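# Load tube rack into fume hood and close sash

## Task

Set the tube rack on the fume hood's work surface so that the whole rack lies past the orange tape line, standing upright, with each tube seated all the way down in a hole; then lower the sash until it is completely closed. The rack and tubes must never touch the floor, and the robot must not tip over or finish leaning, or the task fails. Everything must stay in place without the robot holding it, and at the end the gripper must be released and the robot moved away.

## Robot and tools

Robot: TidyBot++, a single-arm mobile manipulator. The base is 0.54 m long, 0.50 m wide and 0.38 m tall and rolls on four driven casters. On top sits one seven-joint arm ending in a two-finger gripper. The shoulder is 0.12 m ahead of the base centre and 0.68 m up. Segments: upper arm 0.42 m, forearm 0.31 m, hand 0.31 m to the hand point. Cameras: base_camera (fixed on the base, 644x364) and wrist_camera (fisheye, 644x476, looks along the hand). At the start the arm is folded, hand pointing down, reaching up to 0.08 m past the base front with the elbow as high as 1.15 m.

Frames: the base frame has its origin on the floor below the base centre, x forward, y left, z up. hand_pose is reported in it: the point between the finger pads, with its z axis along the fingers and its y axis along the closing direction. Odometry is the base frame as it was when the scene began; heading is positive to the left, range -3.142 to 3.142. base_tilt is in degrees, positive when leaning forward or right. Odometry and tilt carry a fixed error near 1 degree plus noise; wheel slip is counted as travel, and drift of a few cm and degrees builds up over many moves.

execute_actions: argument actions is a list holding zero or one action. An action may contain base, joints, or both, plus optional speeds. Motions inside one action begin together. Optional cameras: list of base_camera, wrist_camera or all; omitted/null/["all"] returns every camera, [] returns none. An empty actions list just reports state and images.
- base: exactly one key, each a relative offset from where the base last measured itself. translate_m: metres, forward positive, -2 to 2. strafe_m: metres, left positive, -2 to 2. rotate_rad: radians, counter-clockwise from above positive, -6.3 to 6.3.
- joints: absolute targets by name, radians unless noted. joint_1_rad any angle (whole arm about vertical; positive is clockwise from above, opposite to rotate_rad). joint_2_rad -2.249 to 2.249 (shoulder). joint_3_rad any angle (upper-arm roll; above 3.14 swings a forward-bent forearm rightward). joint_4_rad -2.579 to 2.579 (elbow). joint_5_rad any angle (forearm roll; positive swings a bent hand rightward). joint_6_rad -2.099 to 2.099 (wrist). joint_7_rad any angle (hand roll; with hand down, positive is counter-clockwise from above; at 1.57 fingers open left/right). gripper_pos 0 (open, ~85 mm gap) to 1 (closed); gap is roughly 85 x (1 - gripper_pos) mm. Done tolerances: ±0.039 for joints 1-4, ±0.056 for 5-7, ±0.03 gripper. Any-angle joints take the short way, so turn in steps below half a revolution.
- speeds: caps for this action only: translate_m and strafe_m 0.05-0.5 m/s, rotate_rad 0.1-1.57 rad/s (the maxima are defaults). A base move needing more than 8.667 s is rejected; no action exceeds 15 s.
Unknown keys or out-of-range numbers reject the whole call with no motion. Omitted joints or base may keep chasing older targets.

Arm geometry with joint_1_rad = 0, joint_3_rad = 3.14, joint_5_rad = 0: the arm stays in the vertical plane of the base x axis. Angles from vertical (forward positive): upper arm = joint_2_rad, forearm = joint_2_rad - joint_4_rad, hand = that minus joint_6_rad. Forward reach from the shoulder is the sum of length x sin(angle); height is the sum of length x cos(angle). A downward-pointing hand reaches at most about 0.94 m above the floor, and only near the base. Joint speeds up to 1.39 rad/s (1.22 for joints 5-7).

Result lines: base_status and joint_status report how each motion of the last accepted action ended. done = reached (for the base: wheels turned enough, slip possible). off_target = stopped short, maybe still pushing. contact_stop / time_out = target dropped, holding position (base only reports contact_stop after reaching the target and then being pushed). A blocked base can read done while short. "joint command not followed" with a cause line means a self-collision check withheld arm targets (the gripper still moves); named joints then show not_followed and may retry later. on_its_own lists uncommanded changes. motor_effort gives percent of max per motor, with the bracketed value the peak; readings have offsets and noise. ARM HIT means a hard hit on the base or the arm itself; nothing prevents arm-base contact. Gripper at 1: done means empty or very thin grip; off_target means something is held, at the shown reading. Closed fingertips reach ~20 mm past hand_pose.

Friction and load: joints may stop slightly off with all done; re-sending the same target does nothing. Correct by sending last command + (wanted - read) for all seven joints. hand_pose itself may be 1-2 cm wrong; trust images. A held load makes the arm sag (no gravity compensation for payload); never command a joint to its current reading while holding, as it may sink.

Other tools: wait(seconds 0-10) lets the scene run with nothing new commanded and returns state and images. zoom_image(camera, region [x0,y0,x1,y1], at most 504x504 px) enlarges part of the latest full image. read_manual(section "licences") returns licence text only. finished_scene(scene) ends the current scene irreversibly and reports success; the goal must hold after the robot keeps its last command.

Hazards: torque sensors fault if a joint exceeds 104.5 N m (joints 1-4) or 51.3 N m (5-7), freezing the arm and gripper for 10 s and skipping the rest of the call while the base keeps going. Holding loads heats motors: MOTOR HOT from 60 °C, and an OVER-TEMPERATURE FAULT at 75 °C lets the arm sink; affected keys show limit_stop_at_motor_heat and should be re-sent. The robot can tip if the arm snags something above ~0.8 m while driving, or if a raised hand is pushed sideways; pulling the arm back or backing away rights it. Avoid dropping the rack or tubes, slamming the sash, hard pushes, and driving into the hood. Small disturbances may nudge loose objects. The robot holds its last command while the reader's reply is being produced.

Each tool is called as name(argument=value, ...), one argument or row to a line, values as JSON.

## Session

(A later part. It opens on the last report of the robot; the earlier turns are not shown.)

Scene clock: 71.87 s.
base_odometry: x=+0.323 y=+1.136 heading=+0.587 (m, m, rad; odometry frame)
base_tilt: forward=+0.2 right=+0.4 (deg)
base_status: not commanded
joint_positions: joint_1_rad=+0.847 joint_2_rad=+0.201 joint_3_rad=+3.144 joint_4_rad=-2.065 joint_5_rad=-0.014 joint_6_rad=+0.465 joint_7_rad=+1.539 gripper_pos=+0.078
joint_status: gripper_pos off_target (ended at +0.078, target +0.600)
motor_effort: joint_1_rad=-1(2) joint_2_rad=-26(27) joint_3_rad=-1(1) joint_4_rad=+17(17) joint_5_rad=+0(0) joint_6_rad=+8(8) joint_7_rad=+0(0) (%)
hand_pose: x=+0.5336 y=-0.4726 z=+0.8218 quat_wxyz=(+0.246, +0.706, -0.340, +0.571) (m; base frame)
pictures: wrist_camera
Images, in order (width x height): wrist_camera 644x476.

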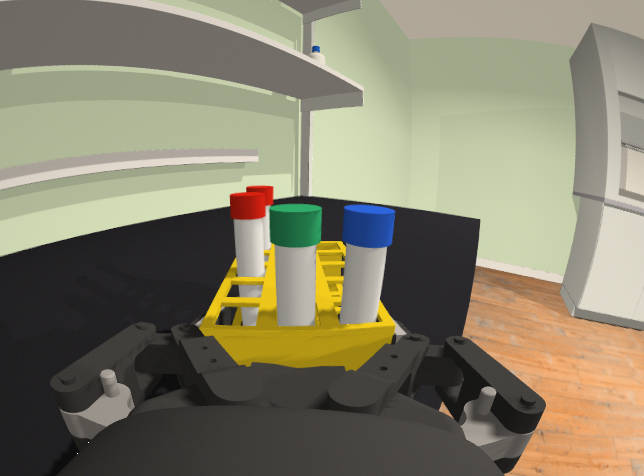

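execute_actions(
  actions=[
    {"joints":{"gripper_pos":1,"joint_2_rad":0.05,"joint_4_rad":-1.88,"joint_6_rad":0.13}},
  ],
  cameras=["wrist_camera"],
)

execute_actions(
  actions=[
    {"base":{"translate_m":-0.6},"speeds":{"translate_m":0.3},"joints":{"joint_2_rad":-0.255,"joint_4_rad":-1.54,"joint_6_rad":-0.5}},
  ],
  cameras=["wrist_camera"],
)

Scene clock: 74.00 s.
base_odometry: x=+0.323 y=+1.136 heading=+0.587 (m, m, rad; odometry frame)
base_tilt: forward=+0.2 right=+0.4 (deg)
base_status: not commanded
joint_positions: joint_1_rad=+0.847 joint_2_rad=+0.064 joint_3_rad=+3.144 joint_4_rad=-1.889 joint_5_rad=-0.014 joint_6_rad=+0.150 joint_7_rad=+1.539 gripper_pos=+0.078
joint_status: gripper_pos off_target (ended at +0.078, target +1.000); the others done
motor_effort: joint_1_rad=-1(2) joint_2_rad=-25(30) joint_3_rad=-1(1) joint_4_rad=+21(22) joint_5_rad=-1(1) joint_6_rad=+9(9) joint_7_rad=+0(0) (%)
hand_pose: x=+0.5298 y=-0.4665 z=+0.9131 quat_wxyz=(+0.244, +0.707, -0.340, +0.571) (m; base frame)
pictures: wrist_camera
Images, in order (width x height): wrist_camera 644x476.

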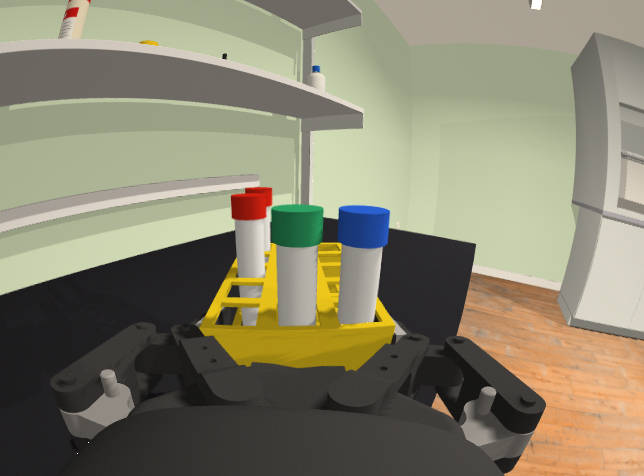

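Scene clock: 77.00 s.
base_odometry: x=-0.177 y=+0.803 heading=+0.587 (m, m, rad; odometry frame)
base_tilt: forward=+0.2 right=+0.4 (deg)
base_status: done
joint_positions: joint_1_rad=+0.852 joint_2_rad=-0.252 joint_3_rad=+3.144 joint_4_rad=-1.548 joint_5_rad=-0.014 joint_6_rad=-0.482 joint_7_rad=+1.539 gripper_pos=+0.078
joint_status: all done
motor_effort: joint_1_rad=-1(2) joint_2_rad=-13(29) joint_3_rad=-1(1) joint_4_rad=+21(24) joint_5_rad=+0(0) joint_6_rad=+9(9) joint_7_rad=+0(0) (%)
hand_pose: x=+0.4514 y=-0.3768 z=+1.1106 quat_wxyz=(+0.246, +0.700, -0.335, +0.580) (m; base frame)
pictures: wrist_camera
Images, in order (width x height): wrist_camera 644x476.

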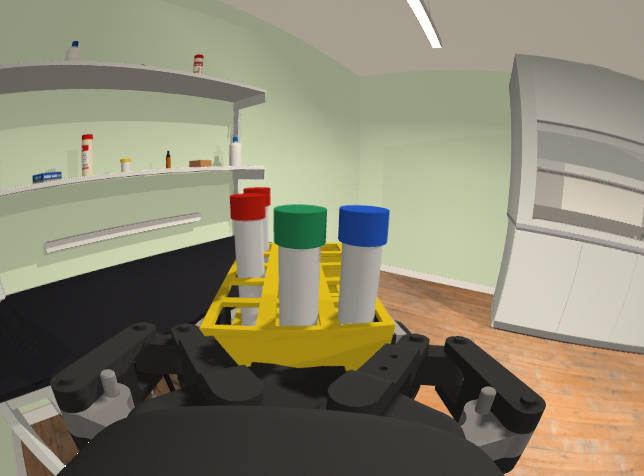

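execute_actions(
  actions=[
    {"base":{"rotate_rad":-1.573},"speeds":{"rotate_rad":0.7},"joints":{"joint_1_rad":0.0}},
  ],
  cameras=[],
)

execute_actions(
  actions=[
    {"base":{"translate_m":1.4},"speeds":{"translate_m":0.4}},
  ],
  cameras=[],
)

execute_actions(
  actions=[
    {"base":{"strafe_m":-0.45},"speeds":{"strafe_m":0.3}},
  ],
)

Scene clock: 80.87 s.
base_odometry: x=-0.177 y=+0.803 heading=-0.986 (m, m, rad; odometry frame)
base_tilt: forward=+0.2 right=+0.4 (deg)
base_status: done
joint_positions: joint_1_rad=+0.013 joint_2_rad=-0.252 joint_3_rad=+3.144 joint_4_rad=-1.548 joint_5_rad=-0.014 joint_6_rad=-0.482 joint_7_rad=+1.539 gripper_pos=+0.078
joint_status: all done
motor_effort: joint_1_rad=-1(3) joint_2_rad=-14(14) joint_3_rad=-1(3) joint_4_rad=+21(23) joint_5_rad=+0(0) joint_6_rad=+9(9) joint_7_rad=+0(1) (%)
hand_pose: x=+0.6215 y=-0.0043 z=+1.1106 quat_wxyz=(-0.012, +0.776, -0.021, +0.630) (m; base frame)
pictures: none
No camera images: the call's "cameras" was empty. Leave "cameras" out to get every camera's image.

Scene clock: 85.53 s.
base_odometry: x=+0.596 y=-0.364 heading=-0.986 (m, m, rad; odometry frame)
base_tilt: forward=+0.2 right=+0.4 (deg)
base_status: done
joint_positions: joint_1_rad=+0.013 joint_2_rad=-0.251 joint_3_rad=+3.144 joint_4_rad=-1.547 joint_5_rad=-0.014 joint_6_rad=-0.484 joint_7_rad=+1.539 gripper_pos=+0.078
joint_status: not commanded
motor_effort: joint_1_rad=-1(1) joint_2_rad=-14(18) joint_3_rad=+0(0) joint_4_rad=+22(22) joint_5_rad=+0(0) joint_6_rad=+9(9) joint_7_rad=+0(0) (%)
hand_pose: x=+0.6216 y=-0.0043 z=+1.1096 quat_wxyz=(-0.012, +0.777, -0.021, +0.629) (m; base frame)
pictures: none
No camera images: the call's "cameras" was empty. Leave "cameras" out to get every camera's image.

Scene clock: 88.00 s.
base_odometry: x=+0.221 y=-0.613 heading=-0.986 (m, m, rad; odometry frame)
base_tilt: forward=+0.2 right=+0.4 (deg)
base_status: done
joint_positions: joint_1_rad=+0.012 joint_2_rad=-0.251 joint_3_rad=+3.144 joint_4_rad=-1.547 joint_5_rad=-0.014 joint_6_rad=-0.484 joint_7_rad=+1.539 gripper_pos=+0.078
joint_status: not commanded
motor_effort: joint_1_rad=-1(3) joint_2_rad=-14(15) joint_3_rad=-1(1) joint_4_rad=+22(22) joint_5_rad=-1(1) joint_6_rad=+9(9) joint_7_rad=-1(0) (%)
hand_pose: x=+0.6216 y=-0.0037 z=+1.1096 quat_wxyz=(-0.012, +0.777, -0.021, +0.629) (m; base frame)
pictures: base_camera, wrist_camera
Images, in order (width x height): base_camera 644x364, wrist_camera 644x476.

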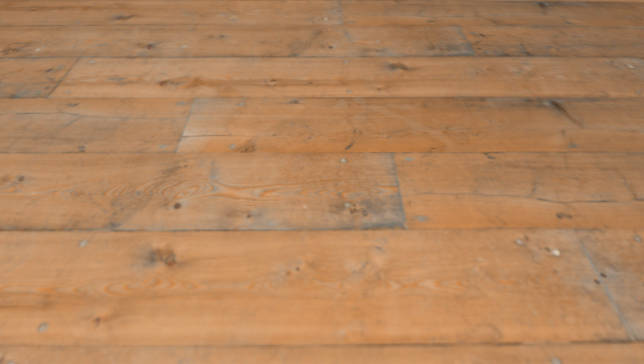

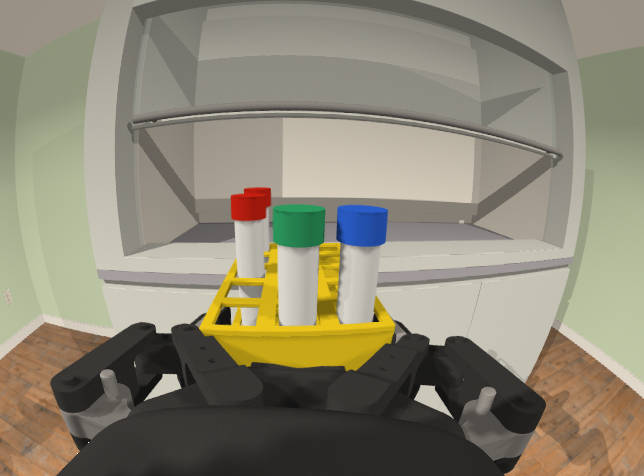

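execute_actions(
  actions=[
    {"base":{"translate_m":0.8},"speeds":{"translate_m":0.25}},
  ],
)

Scene clock: 92.67 s.
base_odometry: x=+0.662 y=-1.280 heading=-0.986 (m, m, rad; odometry frame)
base_tilt: forward=+0.2 right=+0.4 (deg)
base_status: done
joint_positions: joint_1_rad=+0.012 joint_2_rad=-0.250 joint_3_rad=+3.144 joint_4_rad=-1.547 joint_5_rad=-0.014 joint_6_rad=-0.485 joint_7_rad=+1.539 gripper_pos=+0.078
joint_status: not commanded
motor_effort: joint_1_rad=-1(1) joint_2_rad=-14(18) joint_3_rad=-1(1) joint_4_rad=+22(23) joint_5_rad=+0(1) joint_6_rad=+9(9) joint_7_rad=+0(0) (%)
hand_pose: x=+0.6218 y=-0.0037 z=+1.1093 quat_wxyz=(-0.012, +0.777, -0.021, +0.629) (m; base frame)
pictures: base_camera, wrist_camera
Images, in order (width x height): base_camera 644x364, wrist_camera 644x476.

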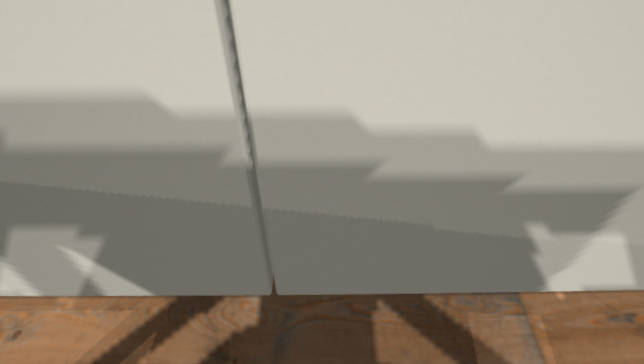

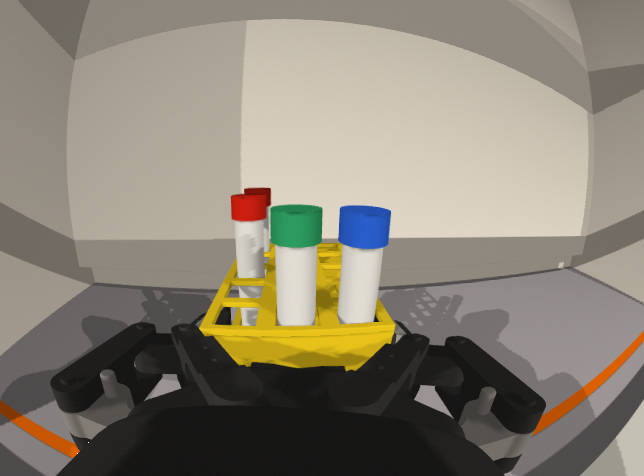

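execute_actions(
  actions=[
    {"joints":{"joint_2_rad":0.125,"joint_4_rad":-1.305,"joint_6_rad":-0.35}},
  ],
  cameras=["wrist_camera"],
)

execute_actions(
  actions=[
    {"joints":{"joint_2_rad":0.15,"joint_4_rad":-1.51,"joint_6_rad":-0.12}},
  ],
  cameras=["wrist_camera"],
)

Scene clock: 95.13 s.
base_odometry: x=+0.662 y=-1.280 heading=-0.986 (m, m, rad; odometry frame)
base_tilt: forward=+0.2 right=+0.4 (deg)
base_status: not commanded
joint_positions: joint_1_rad=+0.012 joint_2_rad=+0.130 joint_3_rad=+3.144 joint_4_rad=-1.323 joint_5_rad=-0.014 joint_6_rad=-0.383 joint_7_rad=+1.539 gripper_pos=+0.078
joint_status: all done
motor_effort: joint_1_rad=-1(1) joint_2_rad=-29(32) joint_3_rad=-1(1) joint_4_rad=+22(23) joint_5_rad=+0(0) joint_6_rad=+9(9) joint_7_rad=-1(0) (%)
hand_pose: x=+0.7861 y=-0.0061 z=+1.0544 quat_wxyz=(-0.011, +0.794, -0.022, +0.607) (m; base frame)
pictures: wrist_camera
Images, in order (width x height): wrist_camera 644x476.

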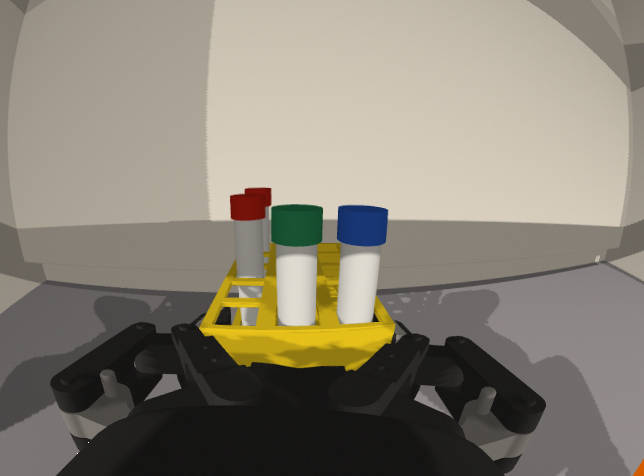

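Scene clock: 96.33 s.
base_odometry: x=+0.662 y=-1.280 heading=-0.986 (m, m, rad; odometry frame)
base_tilt: forward=+0.2 right=+0.4 (deg)
base_status: not commanded
joint_positions: joint_1_rad=+0.012 joint_2_rad=+0.142 joint_3_rad=+3.144 joint_4_rad=-1.512 joint_5_rad=-0.014 joint_6_rad=-0.153 joint_7_rad=+1.539 gripper_pos=+0.078
joint_status: all done
motor_effort: joint_1_rad=-1(1) joint_2_rad=-29(31) joint_3_rad=-1(1) joint_4_rad=+22(23) joint_5_rad=+0(0) joint_6_rad=+8(9) joint_7_rad=+0(0) (%)
hand_pose: x=+0.7944 y=-0.0071 z=+0.9995 quat_wxyz=(-0.011, +0.785, -0.022, +0.619) (m; base frame)
pictures: wrist_camera
Images, in order (width x height): wrist_camera 644x476.

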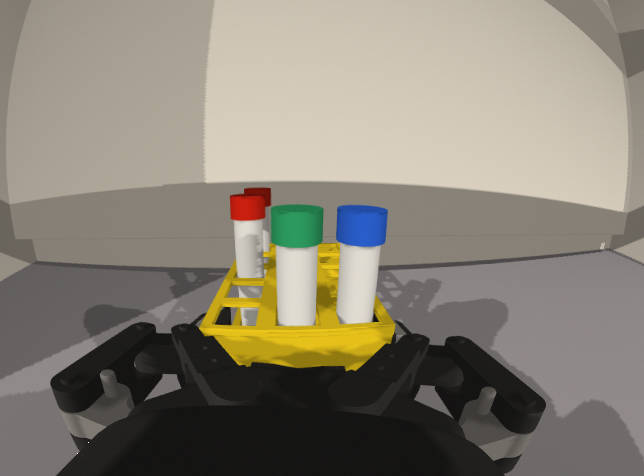

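Lower in small steps.

execute_actions(
  actions=[
    {"joints":{"joint_4_rad":-1.58,"joint_6_rad":-0.05}},
  ],
  cameras=["wrist_camera"],
)

execute_actions(
  actions=[
    {"joints":{"joint_4_rad":-1.65,"joint_6_rad":0.02}},
  ],
  cameras=["wrist_camera"],
)

Scene clock: 97.47 s.
base_odometry: x=+0.662 y=-1.280 heading=-0.986 (m, m, rad; odometry frame)
base_tilt: forward=+0.2 right=+0.4 (deg)
base_status: not commanded
joint_positions: joint_1_rad=+0.012 joint_2_rad=+0.142 joint_3_rad=+3.144 joint_4_rad=-1.569 joint_5_rad=-0.014 joint_6_rad=-0.073 joint_7_rad=+1.539 gripper_pos=+0.078
joint_status: all done
motor_effort: joint_1_rad=-1(1) joint_2_rad=-28(30) joint_3_rad=-1(1) joint_4_rad=+21(23) joint_5_rad=+0(1) joint_6_rad=+7(8) joint_7_rad=+0(1) (%)
hand_pose: x=+0.7939 y=-0.0075 z=+0.9884 quat_wxyz=(-0.010, +0.778, -0.023, +0.628) (m; base frame)
pictures: wrist_camera
Images, in order (width x height): wrist_camera 644x476.

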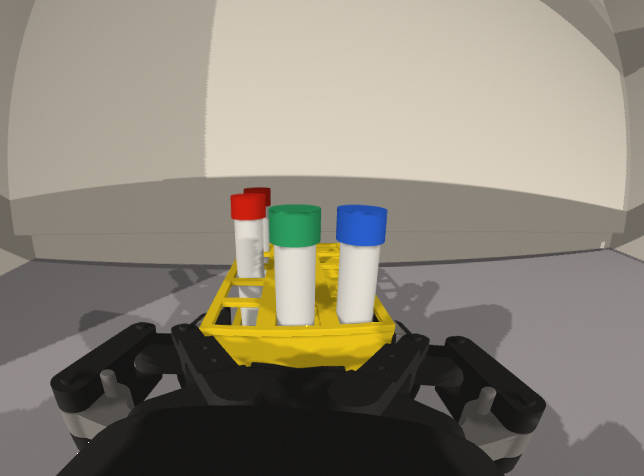

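Scene clock: 98.27 s.
base_odometry: x=+0.662 y=-1.280 heading=-0.986 (m, m, rad; odometry frame)
base_tilt: forward=+0.2 right=+0.4 (deg)
base_status: not commanded
joint_positions: joint_1_rad=+0.011 joint_2_rad=+0.138 joint_3_rad=+3.144 joint_4_rad=-1.616 joint_5_rad=-0.014 joint_6_rad=+0.015 joint_7_rad=+1.539 gripper_pos=+0.078
joint_status: all done
motor_effort: joint_1_rad=-1(1) joint_2_rad=-22(28) joint_3_rad=-1(0) joint_4_rad=+17(21) joint_5_rad=+1(0) joint_6_rad=+5(8) joint_7_rad=+0(0) (%)
hand_pose: x=+0.7927 y=-0.0077 z=+0.9892 quat_wxyz=(-0.010, +0.764, -0.022, +0.645) (m; base frame)
pictures: wrist_camera
Images, in order (width x height): wrist_camera 644x476.

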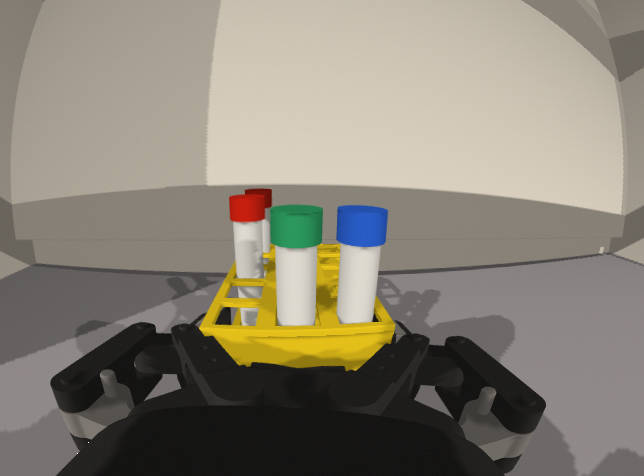

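execute_actions(
  actions=[
    {"joints":{"joint_4_rad":-1.57,"joint_6_rad":-0.15}},
  ],
  cameras=[],
)

Scene clock: 99.47 s.
base_odometry: x=+0.662 y=-1.280 heading=-0.986 (m, m, rad; odometry frame)
base_tilt: forward=+0.2 right=+0.4 (deg)
base_status: not commanded
joint_positions: joint_1_rad=+0.011 joint_2_rad=+0.138 joint_3_rad=+3.144 joint_4_rad=-1.558 joint_5_rad=-0.014 joint_6_rad=-0.109 joint_7_rad=+1.539 gripper_pos=+0.078
joint_status: all done
motor_effort: joint_1_rad=-2(1) joint_2_rad=-23(26) joint_3_rad=-1(1) joint_4_rad=+17(19) joint_5_rad=+0(1) joint_6_rad=+5(6) joint_7_rad=+0(1) (%)
hand_pose: x=+0.7915 y=-0.0072 z=+0.9876 quat_wxyz=(-0.010, +0.784, -0.022, +0.620) (m; base frame)
pictures: none
No camera images: the call's "cameras" was empty. Leave "cameras" out to get every camera's image.

Rack is resting on the top. Release and back off.

execute_actions(
  actions=[
    {"joints":{"gripper_pos":0,"joint_4_rad":-1.54,"joint_6_rad":-0.11}},
  ],
  cameras=["wrist_camera"],
)

execute_actions(
  actions=[
    {"base":{"translate_m":-0.08},"speeds":{"translate_m":0.1}},
  ],
  cameras=["wrist_camera"],
)

execute_actions(
  actions=[
    {"joints":{"joint_2_rad":0.0,"joint_4_rad":-1.4,"joint_6_rad":-0.5}},
  ],
  cameras=["wrist_camera"],
)

Scene clock: 101.37 s.
base_odometry: x=+0.662 y=-1.280 heading=-0.986 (m, m, rad; odometry frame)
base_tilt: forward=+0.2 right=+0.4 (deg)
base_status: not commanded
joint_positions: joint_1_rad=+0.011 joint_2_rad=+0.140 joint_3_rad=+3.144 joint_4_rad=-1.552 joint_5_rad=-0.014 joint_6_rad=-0.109 joint_7_rad=+1.539 gripper_pos=+0.000
joint_status: all done
motor_effort: joint_1_rad=-1(1) joint_2_rad=-29(29) joint_3_rad=-1(2) joint_4_rad=+21(21) joint_5_rad=+0(0) joint_6_rad=+8(9) joint_7_rad=+0(1) (%)
hand_pose: x=+0.7930 y=-0.0072 z=+0.9893 quat_wxyz=(-0.010, +0.783, -0.022, +0.621) (m; base frame)
pictures: wrist_camera
Images, in order (width x height): wrist_camera 644x476.

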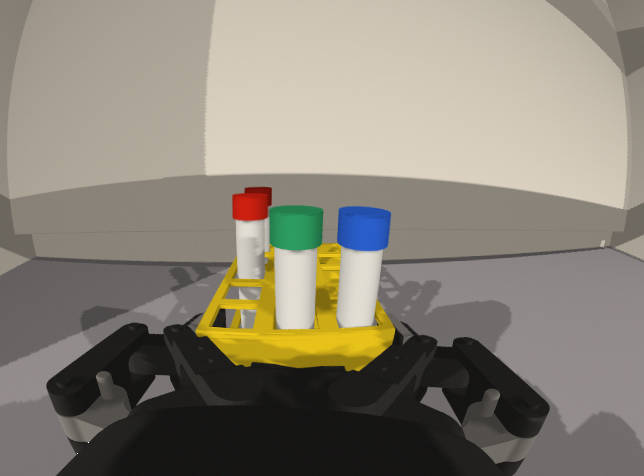

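Scene clock: 102.73 s.
base_odometry: x=+0.618 y=-1.213 heading=-0.986 (m, m, rad; odometry frame)
base_tilt: forward=+0.2 right=+0.4 (deg)
base_status: done
joint_positions: joint_1_rad=+0.011 joint_2_rad=+0.144 joint_3_rad=+3.144 joint_4_rad=-1.551 joint_5_rad=-0.014 joint_6_rad=-0.109 joint_7_rad=+1.539 gripper_pos=+0.000
joint_status: not commanded
motor_effort: joint_1_rad=-1(2) joint_2_rad=-28(31) joint_3_rad=-1(2) joint_4_rad=+21(22) joint_5_rad=-1(0) joint_6_rad=+8(8) joint_7_rad=+0(0) (%)
hand_pose: x=+0.7941 y=-0.0072 z=+0.9876 quat_wxyz=(-0.010, +0.784, -0.022, +0.620) (m; base frame)
pictures: wrist_camera
Images, in order (width x height): wrist_camera 644x476.

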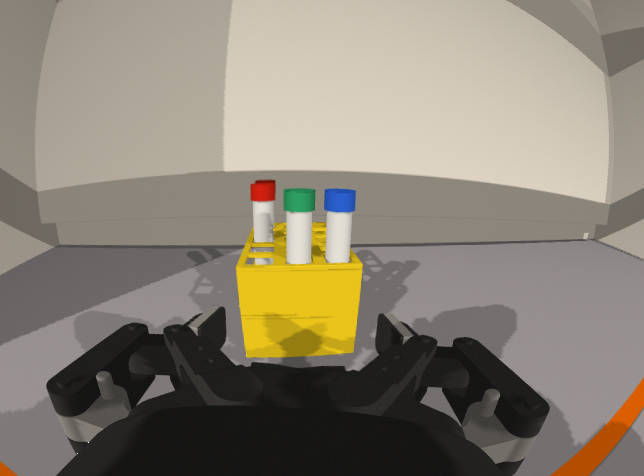

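Scene clock: 103.87 s.
base_odometry: x=+0.618 y=-1.213 heading=-0.986 (m, m, rad; odometry frame)
base_tilt: forward=+0.2 right=+0.4 (deg)
base_status: not commanded
joint_positions: joint_1_rad=+0.011 joint_2_rad=+0.000 joint_3_rad=+3.144 joint_4_rad=-1.402 joint_5_rad=-0.014 joint_6_rad=-0.477 joint_7_rad=+1.539 gripper_pos=+0.000
joint_status: all done
motor_effort: joint_1_rad=-1(1) joint_2_rad=-22(31) joint_3_rad=-1(1) joint_4_rad=+20(22) joint_5_rad=+0(0) joint_6_rad=+8(8) joint_7_rad=+0(0) (%)
hand_pose: x=+0.7256 y=-0.0049 z=+1.0604 quat_wxyz=(-0.011, +0.807, -0.021, +0.590) (m; base frame)
pictures: wrist_camera
Images, in order (width x height): wrist_camera 644x476.

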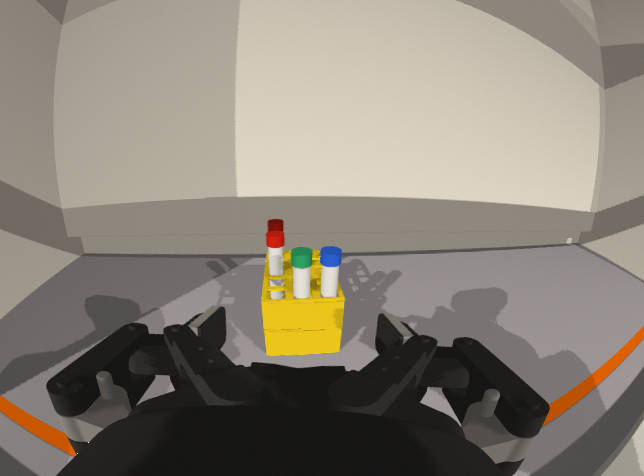

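execute_actions(
  actions=[
    {"base":{"translate_m":-0.35}},
  ],
  cameras=["wrist_camera"],
)

execute_actions(
  actions=[
    {"joints":{"joint_2_rad":-0.1,"joint_4_rad":-0.67,"joint_6_rad":-0.99,"joint_7_rad":0,"gripper_pos":0.2}},
  ],
  cameras=[],
)

execute_actions(
  actions=[
    {"base":{"translate_m":0.2},"speeds":{"translate_m":0.2}},
  ],
  cameras=["wrist_camera"],
)

Scene clock: 106.73 s.
base_odometry: x=+0.425 y=-0.921 heading=-0.986 (m, m, rad; odometry frame)
base_tilt: forward=+0.2 right=+0.4 (deg)
base_status: done
joint_positions: joint_1_rad=+0.011 joint_2_rad=-0.003 joint_3_rad=+3.144 joint_4_rad=-1.402 joint_5_rad=-0.014 joint_6_rad=-0.479 joint_7_rad=+1.539 gripper_pos=+0.000
joint_status: not commanded
motor_effort: joint_1_rad=-1(2) joint_2_rad=-22(28) joint_3_rad=-1(2) joint_4_rad=+21(23) joint_5_rad=-1(1) joint_6_rad=+8(8) joint_7_rad=+0(0) (%)
hand_pose: x=+0.7244 y=-0.0047 z=+1.0617 quat_wxyz=(-0.012, +0.807, -0.021, +0.590) (m; base frame)
pictures: wrist_camera
Images, in order (width x height): wrist_camera 644x476.

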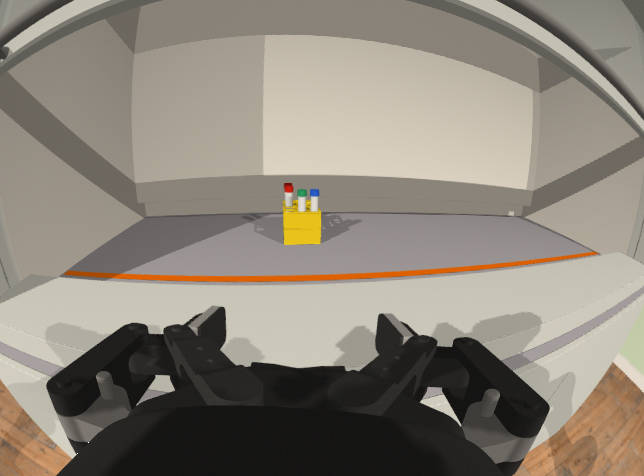

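Scene clock: 108.87 s.
base_odometry: x=+0.425 y=-0.921 heading=-0.986 (m, m, rad; odometry frame)
base_tilt: forward=+0.2 right=+0.4 (deg)
base_status: not commanded
joint_positions: joint_1_rad=+0.011 joint_2_rad=-0.088 joint_3_rad=+3.144 joint_4_rad=-0.675 joint_5_rad=-0.014 joint_6_rad=-0.964 joint_7_rad=+0.029 gripper_pos=+0.200
joint_status: all done
motor_effort: joint_1_rad=-1(1) joint_2_rad=-11(23) joint_3_rad=-1(1) joint_4_rad=+14(22) joint_5_rad=+0(0) joint_6_rad=+8(8) joint_7_rad=+0(0) (%)
hand_pose: x=+0.5676 y=-0.0012 z=+1.3690 quat_wxyz=(-0.499, +0.500, -0.490, +0.511) (m; base frame)
pictures: none
No camera images: the call's "cameras" was empty. Leave "cameras" out to get every camera's image.

Scene clock: 110.67 s.
base_odometry: x=+0.535 y=-1.088 heading=-0.986 (m, m, rad; odometry frame)
base_tilt: forward=+0.2 right=+0.4 (deg)
base_status: done
joint_positions: joint_1_rad=+0.011 joint_2_rad=-0.094 joint_3_rad=+3.144 joint_4_rad=-0.674 joint_5_rad=-0.014 joint_6_rad=-0.966 joint_7_rad=+0.029 gripper_pos=+0.200
joint_status: not commanded
motor_effort: joint_1_rad=-1(0) joint_2_rad=-13(16) joint_3_rad=-1(0) joint_4_rad=+15(16) joint_5_rad=+0(0) joint_6_rad=+8(8) joint_7_rad=+0(1) (%)
hand_pose: x=+0.5633 y=-0.0010 z=+1.3712 quat_wxyz=(-0.500, +0.499, -0.489, +0.512) (m; base frame)
pictures: wrist_camera
Images, in order (width x height): wrist_camera 644x476.

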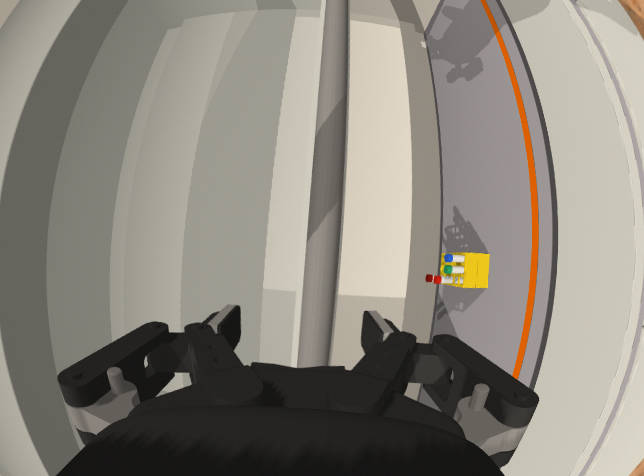

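execute_actions(
  actions=[
    {"base":{"translate_m":0.1},"speeds":{"translate_m":0.08},"joints":{"joint_6_rad":-1.03}},
  ],
  cameras=["wrist_camera"],
)

execute_actions(
  actions=[
    {"joints":{"gripper_pos":0.54,"joint_2_rad":-0.29,"joint_4_rad":-1.27,"joint_6_rad":-0.63}},
  ],
  cameras=["wrist_camera"],
)

execute_actions(
  actions=[
    {"joints":{"joint_2_rad":-0.39,"joint_4_rad":-1.68,"joint_6_rad":-0.33}},
  ],
  cameras=["wrist_camera"],
)

Scene clock: 113.13 s.
base_odometry: x=+0.590 y=-1.172 heading=-0.987 (m, m, rad; odometry frame)
base_tilt: forward=+0.2 right=+0.4 (deg)
base_status: done
joint_positions: joint_1_rad=+0.011 joint_2_rad=-0.096 joint_3_rad=+3.144 joint_4_rad=-0.674 joint_5_rad=-0.014 joint_6_rad=-1.009 joint_7_rad=+0.029 gripper_pos=+0.200
joint_status: all done
motor_effort: joint_1_rad=-1(2) joint_2_rad=-11(16) joint_3_rad=-1(1) joint_4_rad=+14(15) joint_5_rad=+0(0) joint_6_rad=+8(9) joint_7_rad=+0(0) (%)
hand_pose: x=+0.5613 y=-0.0009 z=+1.3593 quat_wxyz=(-0.491, +0.509, -0.499, +0.502) (m; base frame)
pictures: wrist_camera
Images, in order (width x height): wrist_camera 644x476.

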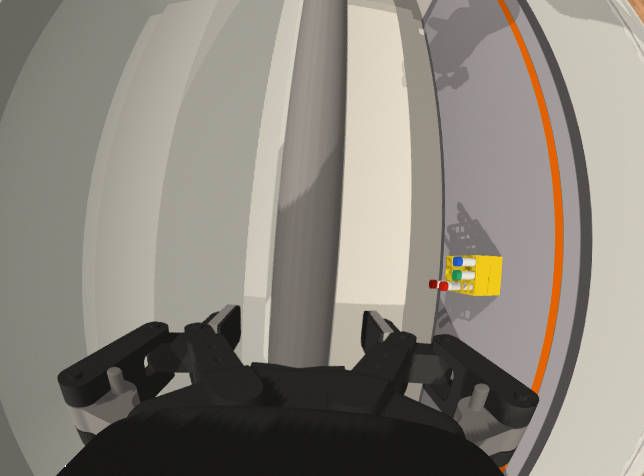

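Scene clock: 114.97 s.
base_odometry: x=+0.590 y=-1.172 heading=-0.987 (m, m, rad; odometry frame)
base_tilt: forward=+0.2 right=+0.4 (deg)
base_status: not commanded
joint_positions: joint_1_rad=+0.010 joint_2_rad=-0.322 joint_3_rad=+3.144 joint_4_rad=-1.161 joint_5_rad=-0.014 joint_6_rad=-0.542 joint_7_rad=+0.029 gripper_pos=+0.540
joint_status: joint_4_rad off_target (ended at -1.161, target -1.270); joint_6_rad off_target (ended at -0.542, target -0.630); the others done
motor_effort: joint_1_rad=-2(0) joint_2_rad=+5(12) joint_3_rad=-1(0) joint_4_rad=-1(14) joint_5_rad=+0(2) joint_6_rad=-8(13) joint_7_rad=+0(1) (%)
hand_pose: x=+0.5257 y=-0.0019 z=+1.3497 quat_wxyz=(-0.539, +0.453, -0.448, +0.551) (m; base frame)
pictures: wrist_camera
Images, in order (width x height): wrist_camera 644x476.

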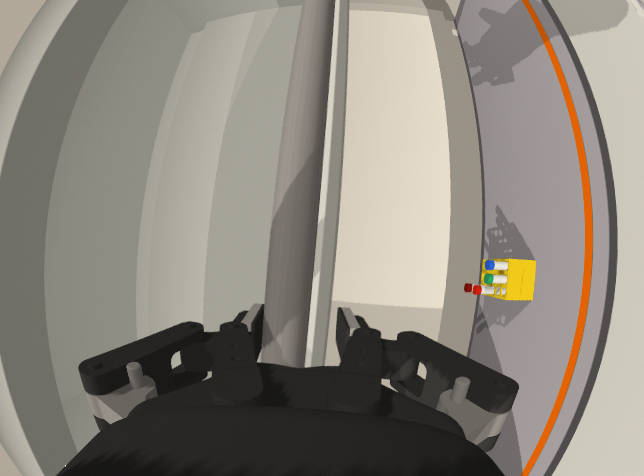

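Scene clock: 116.77 s.
base_odometry: x=+0.590 y=-1.172 heading=-0.986 (m, m, rad; odometry frame)
base_tilt: forward=+0.2 right=+0.4 (deg)
base_status: not commanded
joint_positions: joint_1_rad=+0.010 joint_2_rad=-0.375 joint_3_rad=+3.144 joint_4_rad=-1.684 joint_5_rad=-0.014 joint_6_rad=-0.354 joint_7_rad=+0.029 gripper_pos=+0.540
joint_status: all done
motor_effort: joint_1_rad=-1(2) joint_2_rad=-8(18) joint_3_rad=-1(0) joint_4_rad=+21(24) joint_5_rad=+0(1) joint_6_rad=+8(13) joint_7_rad=+0(1) (%)
hand_pose: x=+0.5783 y=-0.0032 z=+1.1260 quat_wxyz=(-0.471, +0.524, -0.521, +0.482) (m; base frame)
pictures: wrist_camera
Images, in order (width x height): wrist_camera 644x476.

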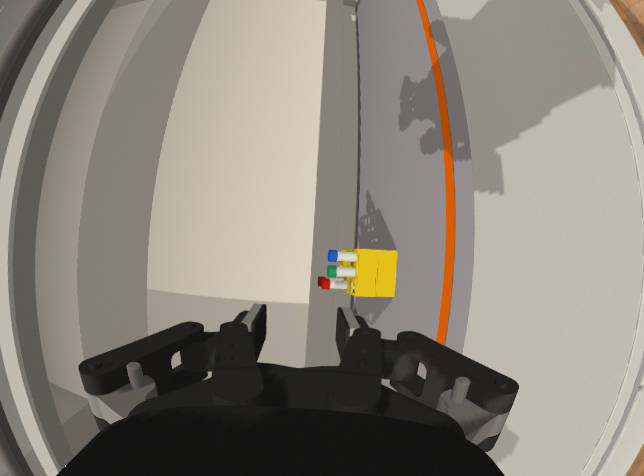

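execute_actions(
  actions=[
    {"base":{"translate_m":-0.13}},
  ],
  cameras=[],
)

execute_actions(
  actions=[
    {"joints":{"joint_2_rad":-0.08,"joint_4_rad":-0.67,"joint_6_rad":-1.05,"gripper_pos":0.2}},
  ],
  cameras=["wrist_camera"],
)

execute_actions(
  actions=[
    {"base":{"translate_m":0.14},"speeds":{"translate_m":0.1}},
  ],
  cameras=[],
)

execute_actions(
  actions=[
    {"joints":{"gripper_pos":1}},
  ],
  cameras=["wrist_camera"],
)

Scene clock: 119.07 s.
base_odometry: x=+0.519 y=-1.063 heading=-0.987 (m, m, rad; odometry frame)
base_tilt: forward=+0.2 right=+0.4 (deg)
base_status: done
joint_positions: joint_1_rad=+0.010 joint_2_rad=-0.385 joint_3_rad=+3.144 joint_4_rad=-1.684 joint_5_rad=-0.014 joint_6_rad=-0.353 joint_7_rad=+0.029 gripper_pos=+0.540
joint_status: not commanded
motor_effort: joint_1_rad=-1(2) joint_2_rad=-8(12) joint_3_rad=-1(0) joint_4_rad=+21(22) joint_5_rad=+0(1) joint_6_rad=+8(8) joint_7_rad=+0(0) (%)
hand_pose: x=+0.5741 y=-0.0030 z=+1.1310 quat_wxyz=(-0.474, +0.522, -0.518, +0.484) (m; base frame)
pictures: none
No camera images: the call's "cameras" was empty. Leave "cameras" out to get every camera's image.

Scene clock: 121.37 s.
base_odometry: x=+0.519 y=-1.063 heading=-0.987 (m, m, rad; odometry frame)
base_tilt: forward=+0.2 right=+0.4 (deg)
base_status: not commanded
joint_positions: joint_1_rad=+0.010 joint_2_rad=-0.107 joint_3_rad=+3.144 joint_4_rad=-0.680 joint_5_rad=-0.014 joint_6_rad=-1.024 joint_7_rad=+0.029 gripper_pos=+0.200
joint_status: all done
motor_effort: joint_1_rad=-1(1) joint_2_rad=-11(12) joint_3_rad=+0(1) joint_4_rad=+14(21) joint_5_rad=-1(0) joint_6_rad=+8(9) joint_7_rad=+0(1) (%)
hand_pose: x=+0.5558 y=-0.0004 z=+1.3561 quat_wxyz=(-0.488, +0.512, -0.501, +0.499) (m; base frame)
pictures: wrist_camera
Images, in order (width x height): wrist_camera 644x476.

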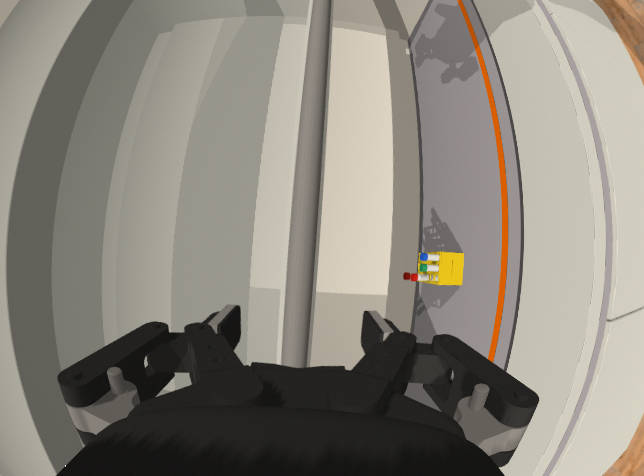

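Scene clock: 123.40 s.
base_odometry: x=+0.596 y=-1.180 heading=-0.986 (m, m, rad; odometry frame)
base_tilt: forward=+0.2 right=+0.4 (deg)
base_status: done
joint_positions: joint_1_rad=+0.010 joint_2_rad=-0.098 joint_3_rad=+3.144 joint_4_rad=-0.672 joint_5_rad=-0.014 joint_6_rad=-1.028 joint_7_rad=+0.029 gripper_pos=+0.200
joint_status: not commanded
motor_effort: joint_1_rad=-1(2) joint_2_rad=-10(15) joint_3_rad=-1(0) joint_4_rad=+13(15) joint_5_rad=+0(1) joint_6_rad=+8(9) joint_7_rad=+0(0) (%)
hand_pose: x=+0.5600 y=-0.0004 z=+1.3548 quat_wxyz=(-0.487, +0.513, -0.502, +0.497) (m; base frame)
pictures: none
No camera images: the call's "cameras" was empty. Leave "cameras" out to get every camera's image.

Scene clock: 124.40 s.
base_odometry: x=+0.596 y=-1.180 heading=-0.986 (m, m, rad; odometry frame)
base_tilt: forward=+0.2 right=+0.4 (deg)
base_status: not commanded
joint_positions: joint_1_rad=+0.010 joint_2_rad=-0.103 joint_3_rad=+3.144 joint_4_rad=-0.663 joint_5_rad=-0.014 joint_6_rad=-1.042 joint_7_rad=+0.025 gripper_pos=+0.619
joint_status: gripper_pos off_target (ended at +0.619, target +1.000)
motor_effort: joint_1_rad=-2(3) joint_2_rad=-6(9) joint_3_rad=-2(2) joint_4_rad=+13(15) joint_5_rad=-1(0) joint_6_rad=+8(13) joint_7_rad=+1(2) (%)
hand_pose: x=+0.5538 y=-0.0003 z=+1.3572 quat_wxyz=(-0.488, +0.512, -0.503, +0.496) (m; base frame)
pictures: wrist_camera
Images, in order (width x height): wrist_camera 644x476.

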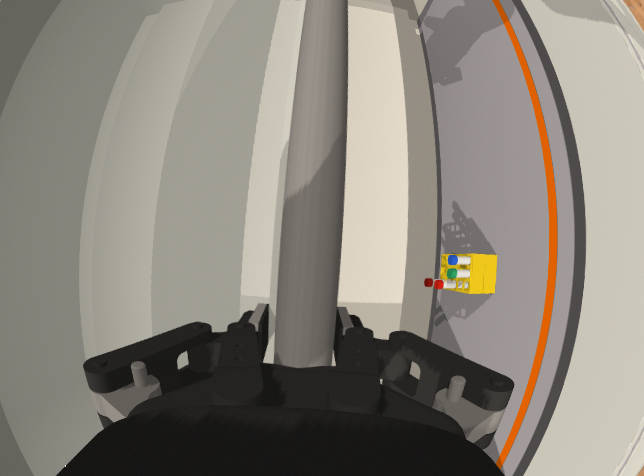

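execute_actions(
  actions=[
    {"joints":{"joint_2_rad":-0.17,"joint_4_rad":-1.1,"joint_6_rad":-0.95}},
  ],
  cameras=["wrist_camera"],
)

Scene clock: 126.70 s.
base_odometry: x=+0.596 y=-1.180 heading=-0.986 (m, m, rad; odometry frame)
base_tilt: forward=+0.2 right=+0.4 (deg)
base_status: not commanded
joint_positions: joint_1_rad=+0.010 joint_2_rad=-0.231 joint_3_rad=+3.144 joint_4_rad=-1.000 joint_5_rad=-0.014 joint_6_rad=-0.811 joint_7_rad=+0.020 gripper_pos=+0.621
joint_status: joint_2_rad off_target (ended at -0.231, target -0.170); joint_4_rad off_target (ended at -1.000, target -1.100); joint_6_rad off_target (ended at -0.811, target -0.950)
motor_effort: joint_1_rad=+0(0) joint_2_rad=+7(7) joint_3_rad=+0(0) joint_4_rad=+0(12) joint_5_rad=+3(2) joint_6_rad=-8(16) joint_7_rad=+2(2) (%)
hand_pose: x=+0.5530 y=-0.0010 z=+1.3140 quat_wxyz=(-0.494, +0.505, -0.500, +0.501) (m; base frame)
pictures: wrist_camera
Images, in order (width x height): wrist_camera 644x476.

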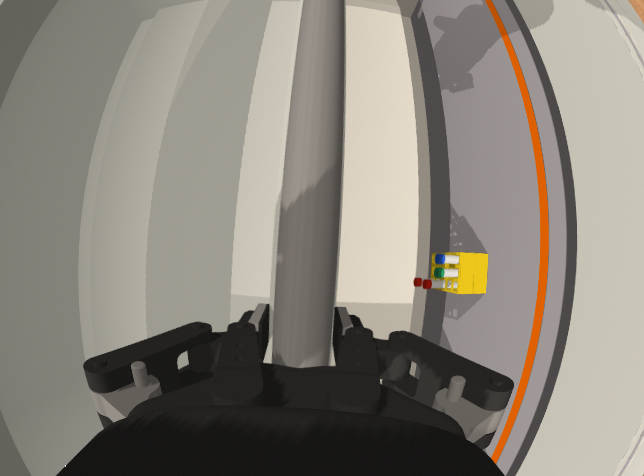

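execute_actions(
  actions=[
    {"joints":{"joint_2_rad":-0.26,"joint_4_rad":-1.38,"joint_6_rad":-0.75}},
  ],
  cameras=[],
)

execute_actions(
  actions=[
    {"joints":{"joint_2_rad":-0.32,"joint_4_rad":-1.6,"joint_6_rad":-0.6}},
  ],
  cameras=[],
)

execute_actions(
  actions=[
    {"joints":{"joint_2_rad":-0.365,"joint_4_rad":-1.79,"joint_6_rad":-0.45}},
  ],
  cameras=[],
)

execute_actions(
  actions=[
    {"joints":{"joint_2_rad":-0.395,"joint_4_rad":-1.96,"joint_6_rad":-0.31}},
  ],
  cameras=[],
)

execute_actions(
  actions=[
    {"joints":{"joint_2_rad":-0.4,"joint_4_rad":-2.11,"joint_6_rad":-0.17}},
  ],
  cameras=[],
)

execute_actions(
  actions=[
    {"joints":{"joint_2_rad":-0.4,"joint_4_rad":-2.25,"joint_6_rad":-0.03}},
  ],
  cameras=["wrist_camera"],
)

Scene clock: 130.13 s.
base_odometry: x=+0.596 y=-1.180 heading=-0.986 (m, m, rad; odometry frame)
base_tilt: forward=+0.2 right=+0.4 (deg)
base_status: not commanded
joint_positions: joint_1_rad=+0.009 joint_2_rad=-0.325 joint_3_rad=+3.144 joint_4_rad=-1.279 joint_5_rad=-0.014 joint_6_rad=-0.622 joint_7_rad=+0.020 gripper_pos=+0.623
joint_status: joint_2_rad off_target (ended at -0.325, target -0.260); joint_4_rad off_target (ended at -1.279, target -1.380); joint_6_rad off_target (ended at -0.622, target -0.750)
motor_effort: joint_1_rad=+0(1) joint_2_rad=+10(10) joint_3_rad=+1(1) joint_4_rad=+1(9) joint_5_rad=+3(3) joint_6_rad=-7(16) joint_7_rad=+1(2) (%)
hand_pose: x=+0.5523 y=-0.0013 z=+1.2608 quat_wxyz=(-0.496, +0.503, -0.500, +0.501) (m; base frame)
pictures: none
No camera images: the call's "cameras" was empty. Leave "cameras" out to get every camera's image.

Scene clock: 131.80 s.
base_odometry: x=+0.596 y=-1.180 heading=-0.986 (m, m, rad; odometry frame)
base_tilt: forward=+0.2 right=+0.4 (deg)
base_status: not commanded
joint_positions: joint_1_rad=+0.008 joint_2_rad=-0.387 joint_3_rad=+3.144 joint_4_rad=-1.484 joint_5_rad=-0.014 joint_6_rad=-0.465 joint_7_rad=+0.020 gripper_pos=+0.626
joint_status: joint_2_rad off_target (ended at -0.387, target -0.320); joint_4_rad off_target (ended at -1.484, target -1.600); joint_6_rad off_target (ended at -0.465, target -0.600)
motor_effort: joint_1_rad=+0(1) joint_2_rad=+11(11) joint_3_rad=+1(1) joint_4_rad=+0(8) joint_5_rad=+3(3) joint_6_rad=-10(16) joint_7_rad=+1(2) (%)
hand_pose: x=+0.5515 y=-0.0015 z=+1.2175 quat_wxyz=(-0.499, +0.499, -0.497, +0.505) (m; base frame)
pictures: none
No camera images: the call's "cameras" was empty. Leave "cameras" out to get every camera's image.

Scene clock: 133.47 s.
base_odometry: x=+0.596 y=-1.180 heading=-0.986 (m, m, rad; odometry frame)
base_tilt: forward=+0.2 right=+0.4 (deg)
base_status: not commanded
joint_positions: joint_1_rad=+0.007 joint_2_rad=-0.432 joint_3_rad=+3.144 joint_4_rad=-1.666 joint_5_rad=-0.014 joint_6_rad=-0.311 joint_7_rad=+0.020 gripper_pos=+0.630
joint_status: joint_2_rad off_target (ended at -0.432, target -0.365); joint_4_rad off_target (ended at -1.666, target -1.790); joint_6_rad off_target (ended at -0.311, target -0.450)
motor_effort: joint_1_rad=+1(1) joint_2_rad=+12(12) joint_3_rad=+1(2) joint_4_rad=+0(9) joint_5_rad=+2(3) joint_6_rad=-10(16) joint_7_rad=+1(2) (%)
hand_pose: x=+0.5507 y=-0.0018 z=+1.1761 quat_wxyz=(-0.504, +0.494, -0.493, +0.509) (m; base frame)
pictures: none
No camera images: the call's "cameras" was empty. Leave "cameras" out to get every camera's image.

Scene clock: 135.20 s.
base_odometry: x=+0.596 y=-1.180 heading=-0.986 (m, m, rad; odometry frame)
base_tilt: forward=+0.2 right=+0.4 (deg)
base_status: not commanded
joint_positions: joint_1_rad=+0.007 joint_2_rad=-0.463 joint_3_rad=+3.144 joint_4_rad=-1.827 joint_5_rad=-0.014 joint_6_rad=-0.163 joint_7_rad=+0.020 gripper_pos=+0.639
joint_status: joint_2_rad off_target (ended at -0.463, target -0.395); joint_4_rad off_target (ended at -1.827, target -1.960); joint_6_rad off_target (ended at -0.163, target -0.310)
motor_effort: joint_1_rad=+0(1) joint_2_rad=+13(12) joint_3_rad=+1(1) joint_4_rad=-1(9) joint_5_rad=+2(1) joint_6_rad=-11(17) joint_7_rad=+2(3) (%)
hand_pose: x=+0.5496 y=-0.0020 z=+1.1363 quat_wxyz=(-0.508, +0.489, -0.489, +0.514) (m; base frame)
pictures: none
No camera images: the call's "cameras" was empty. Leave "cameras" out to get every camera's image.

Scene clock: 136.97 s.
base_odometry: x=+0.596 y=-1.180 heading=-0.987 (m, m, rad; odometry frame)
base_tilt: forward=+0.2 right=+0.4 (deg)
base_status: not commanded
joint_positions: joint_1_rad=+0.006 joint_2_rad=-0.488 joint_3_rad=+3.144 joint_4_rad=-2.019 joint_5_rad=-0.014 joint_6_rad=-0.061 joint_7_rad=+0.020 gripper_pos=+0.755
joint_status: joint_2_rad off_target (ended at -0.488, target -0.400); joint_4_rad off_target (ended at -2.019, target -2.110); joint_6_rad off_target (ended at -0.061, target -0.170)
on_its_own: gripper_pos moved +0.116 toward your old target +1.000
motor_effort: joint_1_rad=-1(1) joint_2_rad=+14(21) joint_3_rad=-1(1) joint_4_rad=+6(16) joint_5_rad=+2(3) joint_6_rad=-6(16) joint_7_rad=+2(2) (%)
hand_pose: x=+0.5470 y=-0.0022 z=+1.0595 quat_wxyz=(-0.492, +0.505, -0.506, +0.498) (m; base frame)
pictures: none
No camera images: the call's "cameras" was empty. Leave "cameras" out to get every camera's image.

Scene clock: 138.40 s.
base_odometry: x=+0.596 y=-1.180 heading=-0.986 (m, m, rad; odometry frame)
base_tilt: forward=+0.2 right=+0.4 (deg)
base_status: not commanded
joint_positions: joint_1_rad=+0.006 joint_2_rad=-0.488 joint_3_rad=+3.144 joint_4_rad=-2.113 joint_5_rad=-0.014 joint_6_rad=+0.062 joint_7_rad=+0.020 gripper_pos=+0.758
joint_status: joint_2_rad off_target (ended at -0.488, target -0.400); joint_4_rad off_target (ended at -2.113, target -2.250); joint_6_rad off_target (ended at +0.062, target -0.030)
motor_effort: joint_1_rad=+0(1) joint_2_rad=+10(17) joint_3_rad=+0(2) joint_4_rad=-4(7) joint_5_rad=+1(3) joint_6_rad=-9(11) joint_7_rad=+1(2) (%)
hand_pose: x=+0.5469 y=-0.0026 z=+1.0386 quat_wxyz=(-0.498, +0.497, -0.499, +0.505) (m; base frame)
pictures: wrist_camera
Images, in order (width x height): wrist_camera 644x476.

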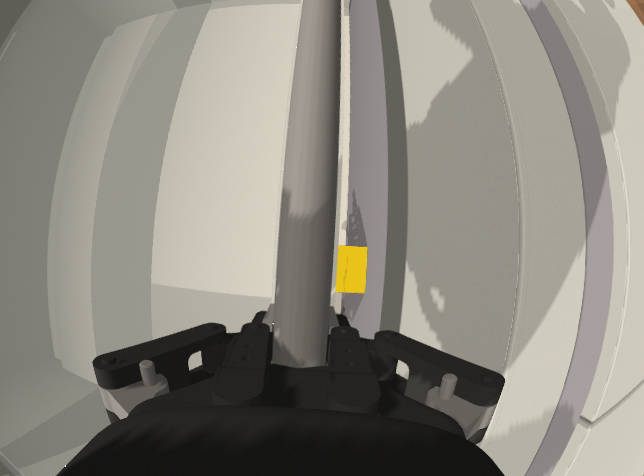

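execute_actions(
  actions=[
    {"joints":{"joint_2_rad":-0.49,"joint_4_rad":-2.1,"joint_6_rad":0.07,"gripper_pos":0.35}},
  ],
  cameras=[],
)

execute_actions(
  actions=[
    {"base":{"translate_m":0.025},"speeds":{"translate_m":0.05}},
  ],
  cameras=[],
)

execute_actions(
  actions=[
    {"joints":{"gripper_pos":1}},
  ],
  cameras=[],
)

execute_actions(
  actions=[
    {"joints":{"joint_2_rad":-0.43,"joint_4_rad":-2.33,"joint_6_rad":0.0}},
  ],
  cameras=["wrist_camera"],
)

Scene clock: 140.30 s.
base_odometry: x=+0.596 y=-1.180 heading=-0.987 (m, m, rad; odometry frame)
base_tilt: forward=+0.2 right=+0.4 (deg)
base_status: not commanded
joint_positions: joint_1_rad=+0.006 joint_2_rad=-0.488 joint_3_rad=+3.144 joint_4_rad=-2.108 joint_5_rad=-0.014 joint_6_rad=+0.063 joint_7_rad=+0.020 gripper_pos=+0.350
joint_status: all done
motor_effort: joint_1_rad=-1(1) joint_2_rad=-5(9) joint_3_rad=-1(1) joint_4_rad=+21(22) joint_5_rad=+0(2) joint_6_rad=+8(8) joint_7_rad=+0(1) (%)
hand_pose: x=+0.5469 y=-0.0026 z=+1.0424 quat_wxyz=(-0.500, +0.496, -0.497, +0.507) (m; base frame)
pictures: none
No camera images: the call's "cameras" was empty. Leave "cameras" out to get every camera's image.

Scene clock: 141.23 s.
base_odometry: x=+0.610 y=-1.201 heading=-0.987 (m, m, rad; odometry frame)
base_tilt: forward=+0.2 right=+0.4 (deg)
base_status: done
joint_positions: joint_1_rad=+0.006 joint_2_rad=-0.514 joint_3_rad=+3.144 joint_4_rad=-2.120 joint_5_rad=-0.014 joint_6_rad=+0.063 joint_7_rad=+0.020 gripper_pos=+0.350
joint_status: not commanded
motor_effort: joint_1_rad=-1(2) joint_2_rad=+2(9) joint_3_rad=+0(1) joint_4_rad=+24(27) joint_5_rad=-1(0) joint_6_rad=+9(11) joint_7_rad=+0(0) (%)
hand_pose: x=+0.5374 y=-0.0025 z=+1.0457 quat_wxyz=(-0.503, +0.492, -0.494, +0.510) (m; base frame)
pictures: none
No camera images: the call's "cameras" was empty. Leave "cameras" out to get every camera's image.

Scene clock: 142.13 s.
base_odometry: x=+0.610 y=-1.200 heading=-0.987 (m, m, rad; odometry frame)
base_tilt: forward=+0.2 right=+0.4 (deg)
base_status: not commanded
joint_positions: joint_1_rad=+0.006 joint_2_rad=-0.526 joint_3_rad=+3.144 joint_4_rad=-2.114 joint_5_rad=-0.014 joint_6_rad=+0.049 joint_7_rad=+0.017 gripper_pos=+0.617
joint_status: gripper_pos off_target (ended at +0.617, target +1.000)
motor_effort: joint_1_rad=-2(3) joint_2_rad=+3(9) joint_3_rad=-1(3) joint_4_rad=+24(30) joint_5_rad=+1(3) joint_6_rad=+11(17) joint_7_rad=+1(3) (%)
hand_pose: x=+0.5333 y=-0.0026 z=+1.0500 quat_wxyz=(-0.505, +0.490, -0.494, +0.510) (m; base frame)
pictures: none
No camera images: the call's "cameras" was empty. Leave "cameras" out to get every camera's image.

Scene clock: 143.37 s.
base_odometry: x=+0.610 y=-1.201 heading=-0.987 (m, m, rad; odometry frame)
base_tilt: forward=+0.2 right=+0.4 (deg)
base_status: not commanded
joint_positions: joint_1_rad=+0.006 joint_2_rad=-0.526 joint_3_rad=+3.144 joint_4_rad=-2.154 joint_5_rad=-0.014 joint_6_rad=+0.107 joint_7_rad=+0.017 gripper_pos=+0.620
joint_status: joint_2_rad off_target (ended at -0.526, target -0.430); joint_4_rad off_target (ended at -2.154, target -2.330); joint_6_rad off_target (ended at +0.107, target +0.000)
motor_effort: joint_1_rad=+0(0) joint_2_rad=+12(11) joint_3_rad=-1(1) joint_4_rad=-11(22) joint_5_rad=+1(3) joint_6_rad=-10(12) joint_7_rad=+2(3) (%)
hand_pose: x=+0.5326 y=-0.0029 z=+1.0431 quat_wxyz=(-0.509, +0.486, -0.489, +0.515) (m; base frame)
pictures: wrist_camera
Images, in order (width x height): wrist_camera 644x476.

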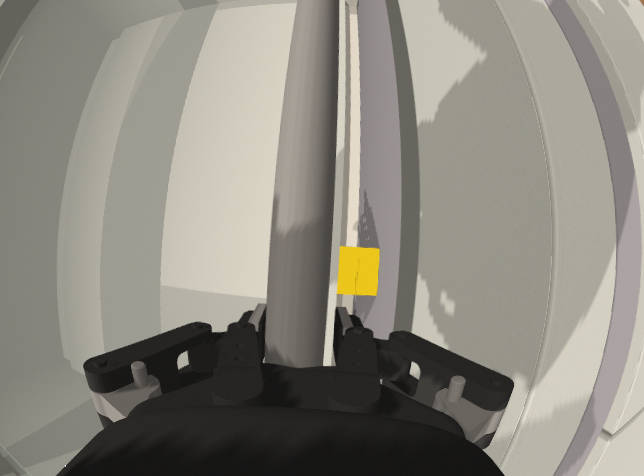

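Needs more force.

execute_actions(
  actions=[
    {"joints":{"joint_2_rad":-0.4,"joint_4_rad":-2.42,"joint_6_rad":-0.08}},
  ],
  cameras=["wrist_camera"],
)

Scene clock: 144.63 s.
base_odometry: x=+0.610 y=-1.201 heading=-0.987 (m, m, rad; odometry frame)
base_tilt: forward=+0.2 right=+0.4 (deg)
base_status: not commanded
joint_positions: joint_1_rad=+0.006 joint_2_rad=-0.526 joint_3_rad=+3.144 joint_4_rad=-2.155 joint_5_rad=-0.014 joint_6_rad=+0.107 joint_7_rad=+0.017 gripper_pos=+0.620
joint_status: joint_2_rad off_target (ended at -0.526, target -0.400); joint_4_rad off_target (ended at -2.155, target -2.420); joint_6_rad off_target (ended at +0.107, target -0.080)
motor_effort: joint_1_rad=+0(0) joint_2_rad=+17(17) joint_3_rad=-1(1) joint_4_rad=-24(24) joint_5_rad=+2(2) joint_6_rad=-19(20) joint_7_rad=+2(2) (%)
hand_pose: x=+0.5326 y=-0.0029 z=+1.0424 quat_wxyz=(-0.509, +0.486, -0.490, +0.515) (m; base frame)
pictures: wrist_camera
Images, in order (width x height): wrist_camera 644x476.

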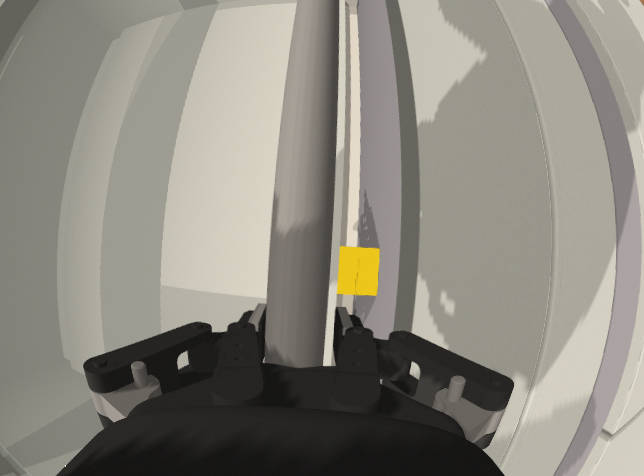

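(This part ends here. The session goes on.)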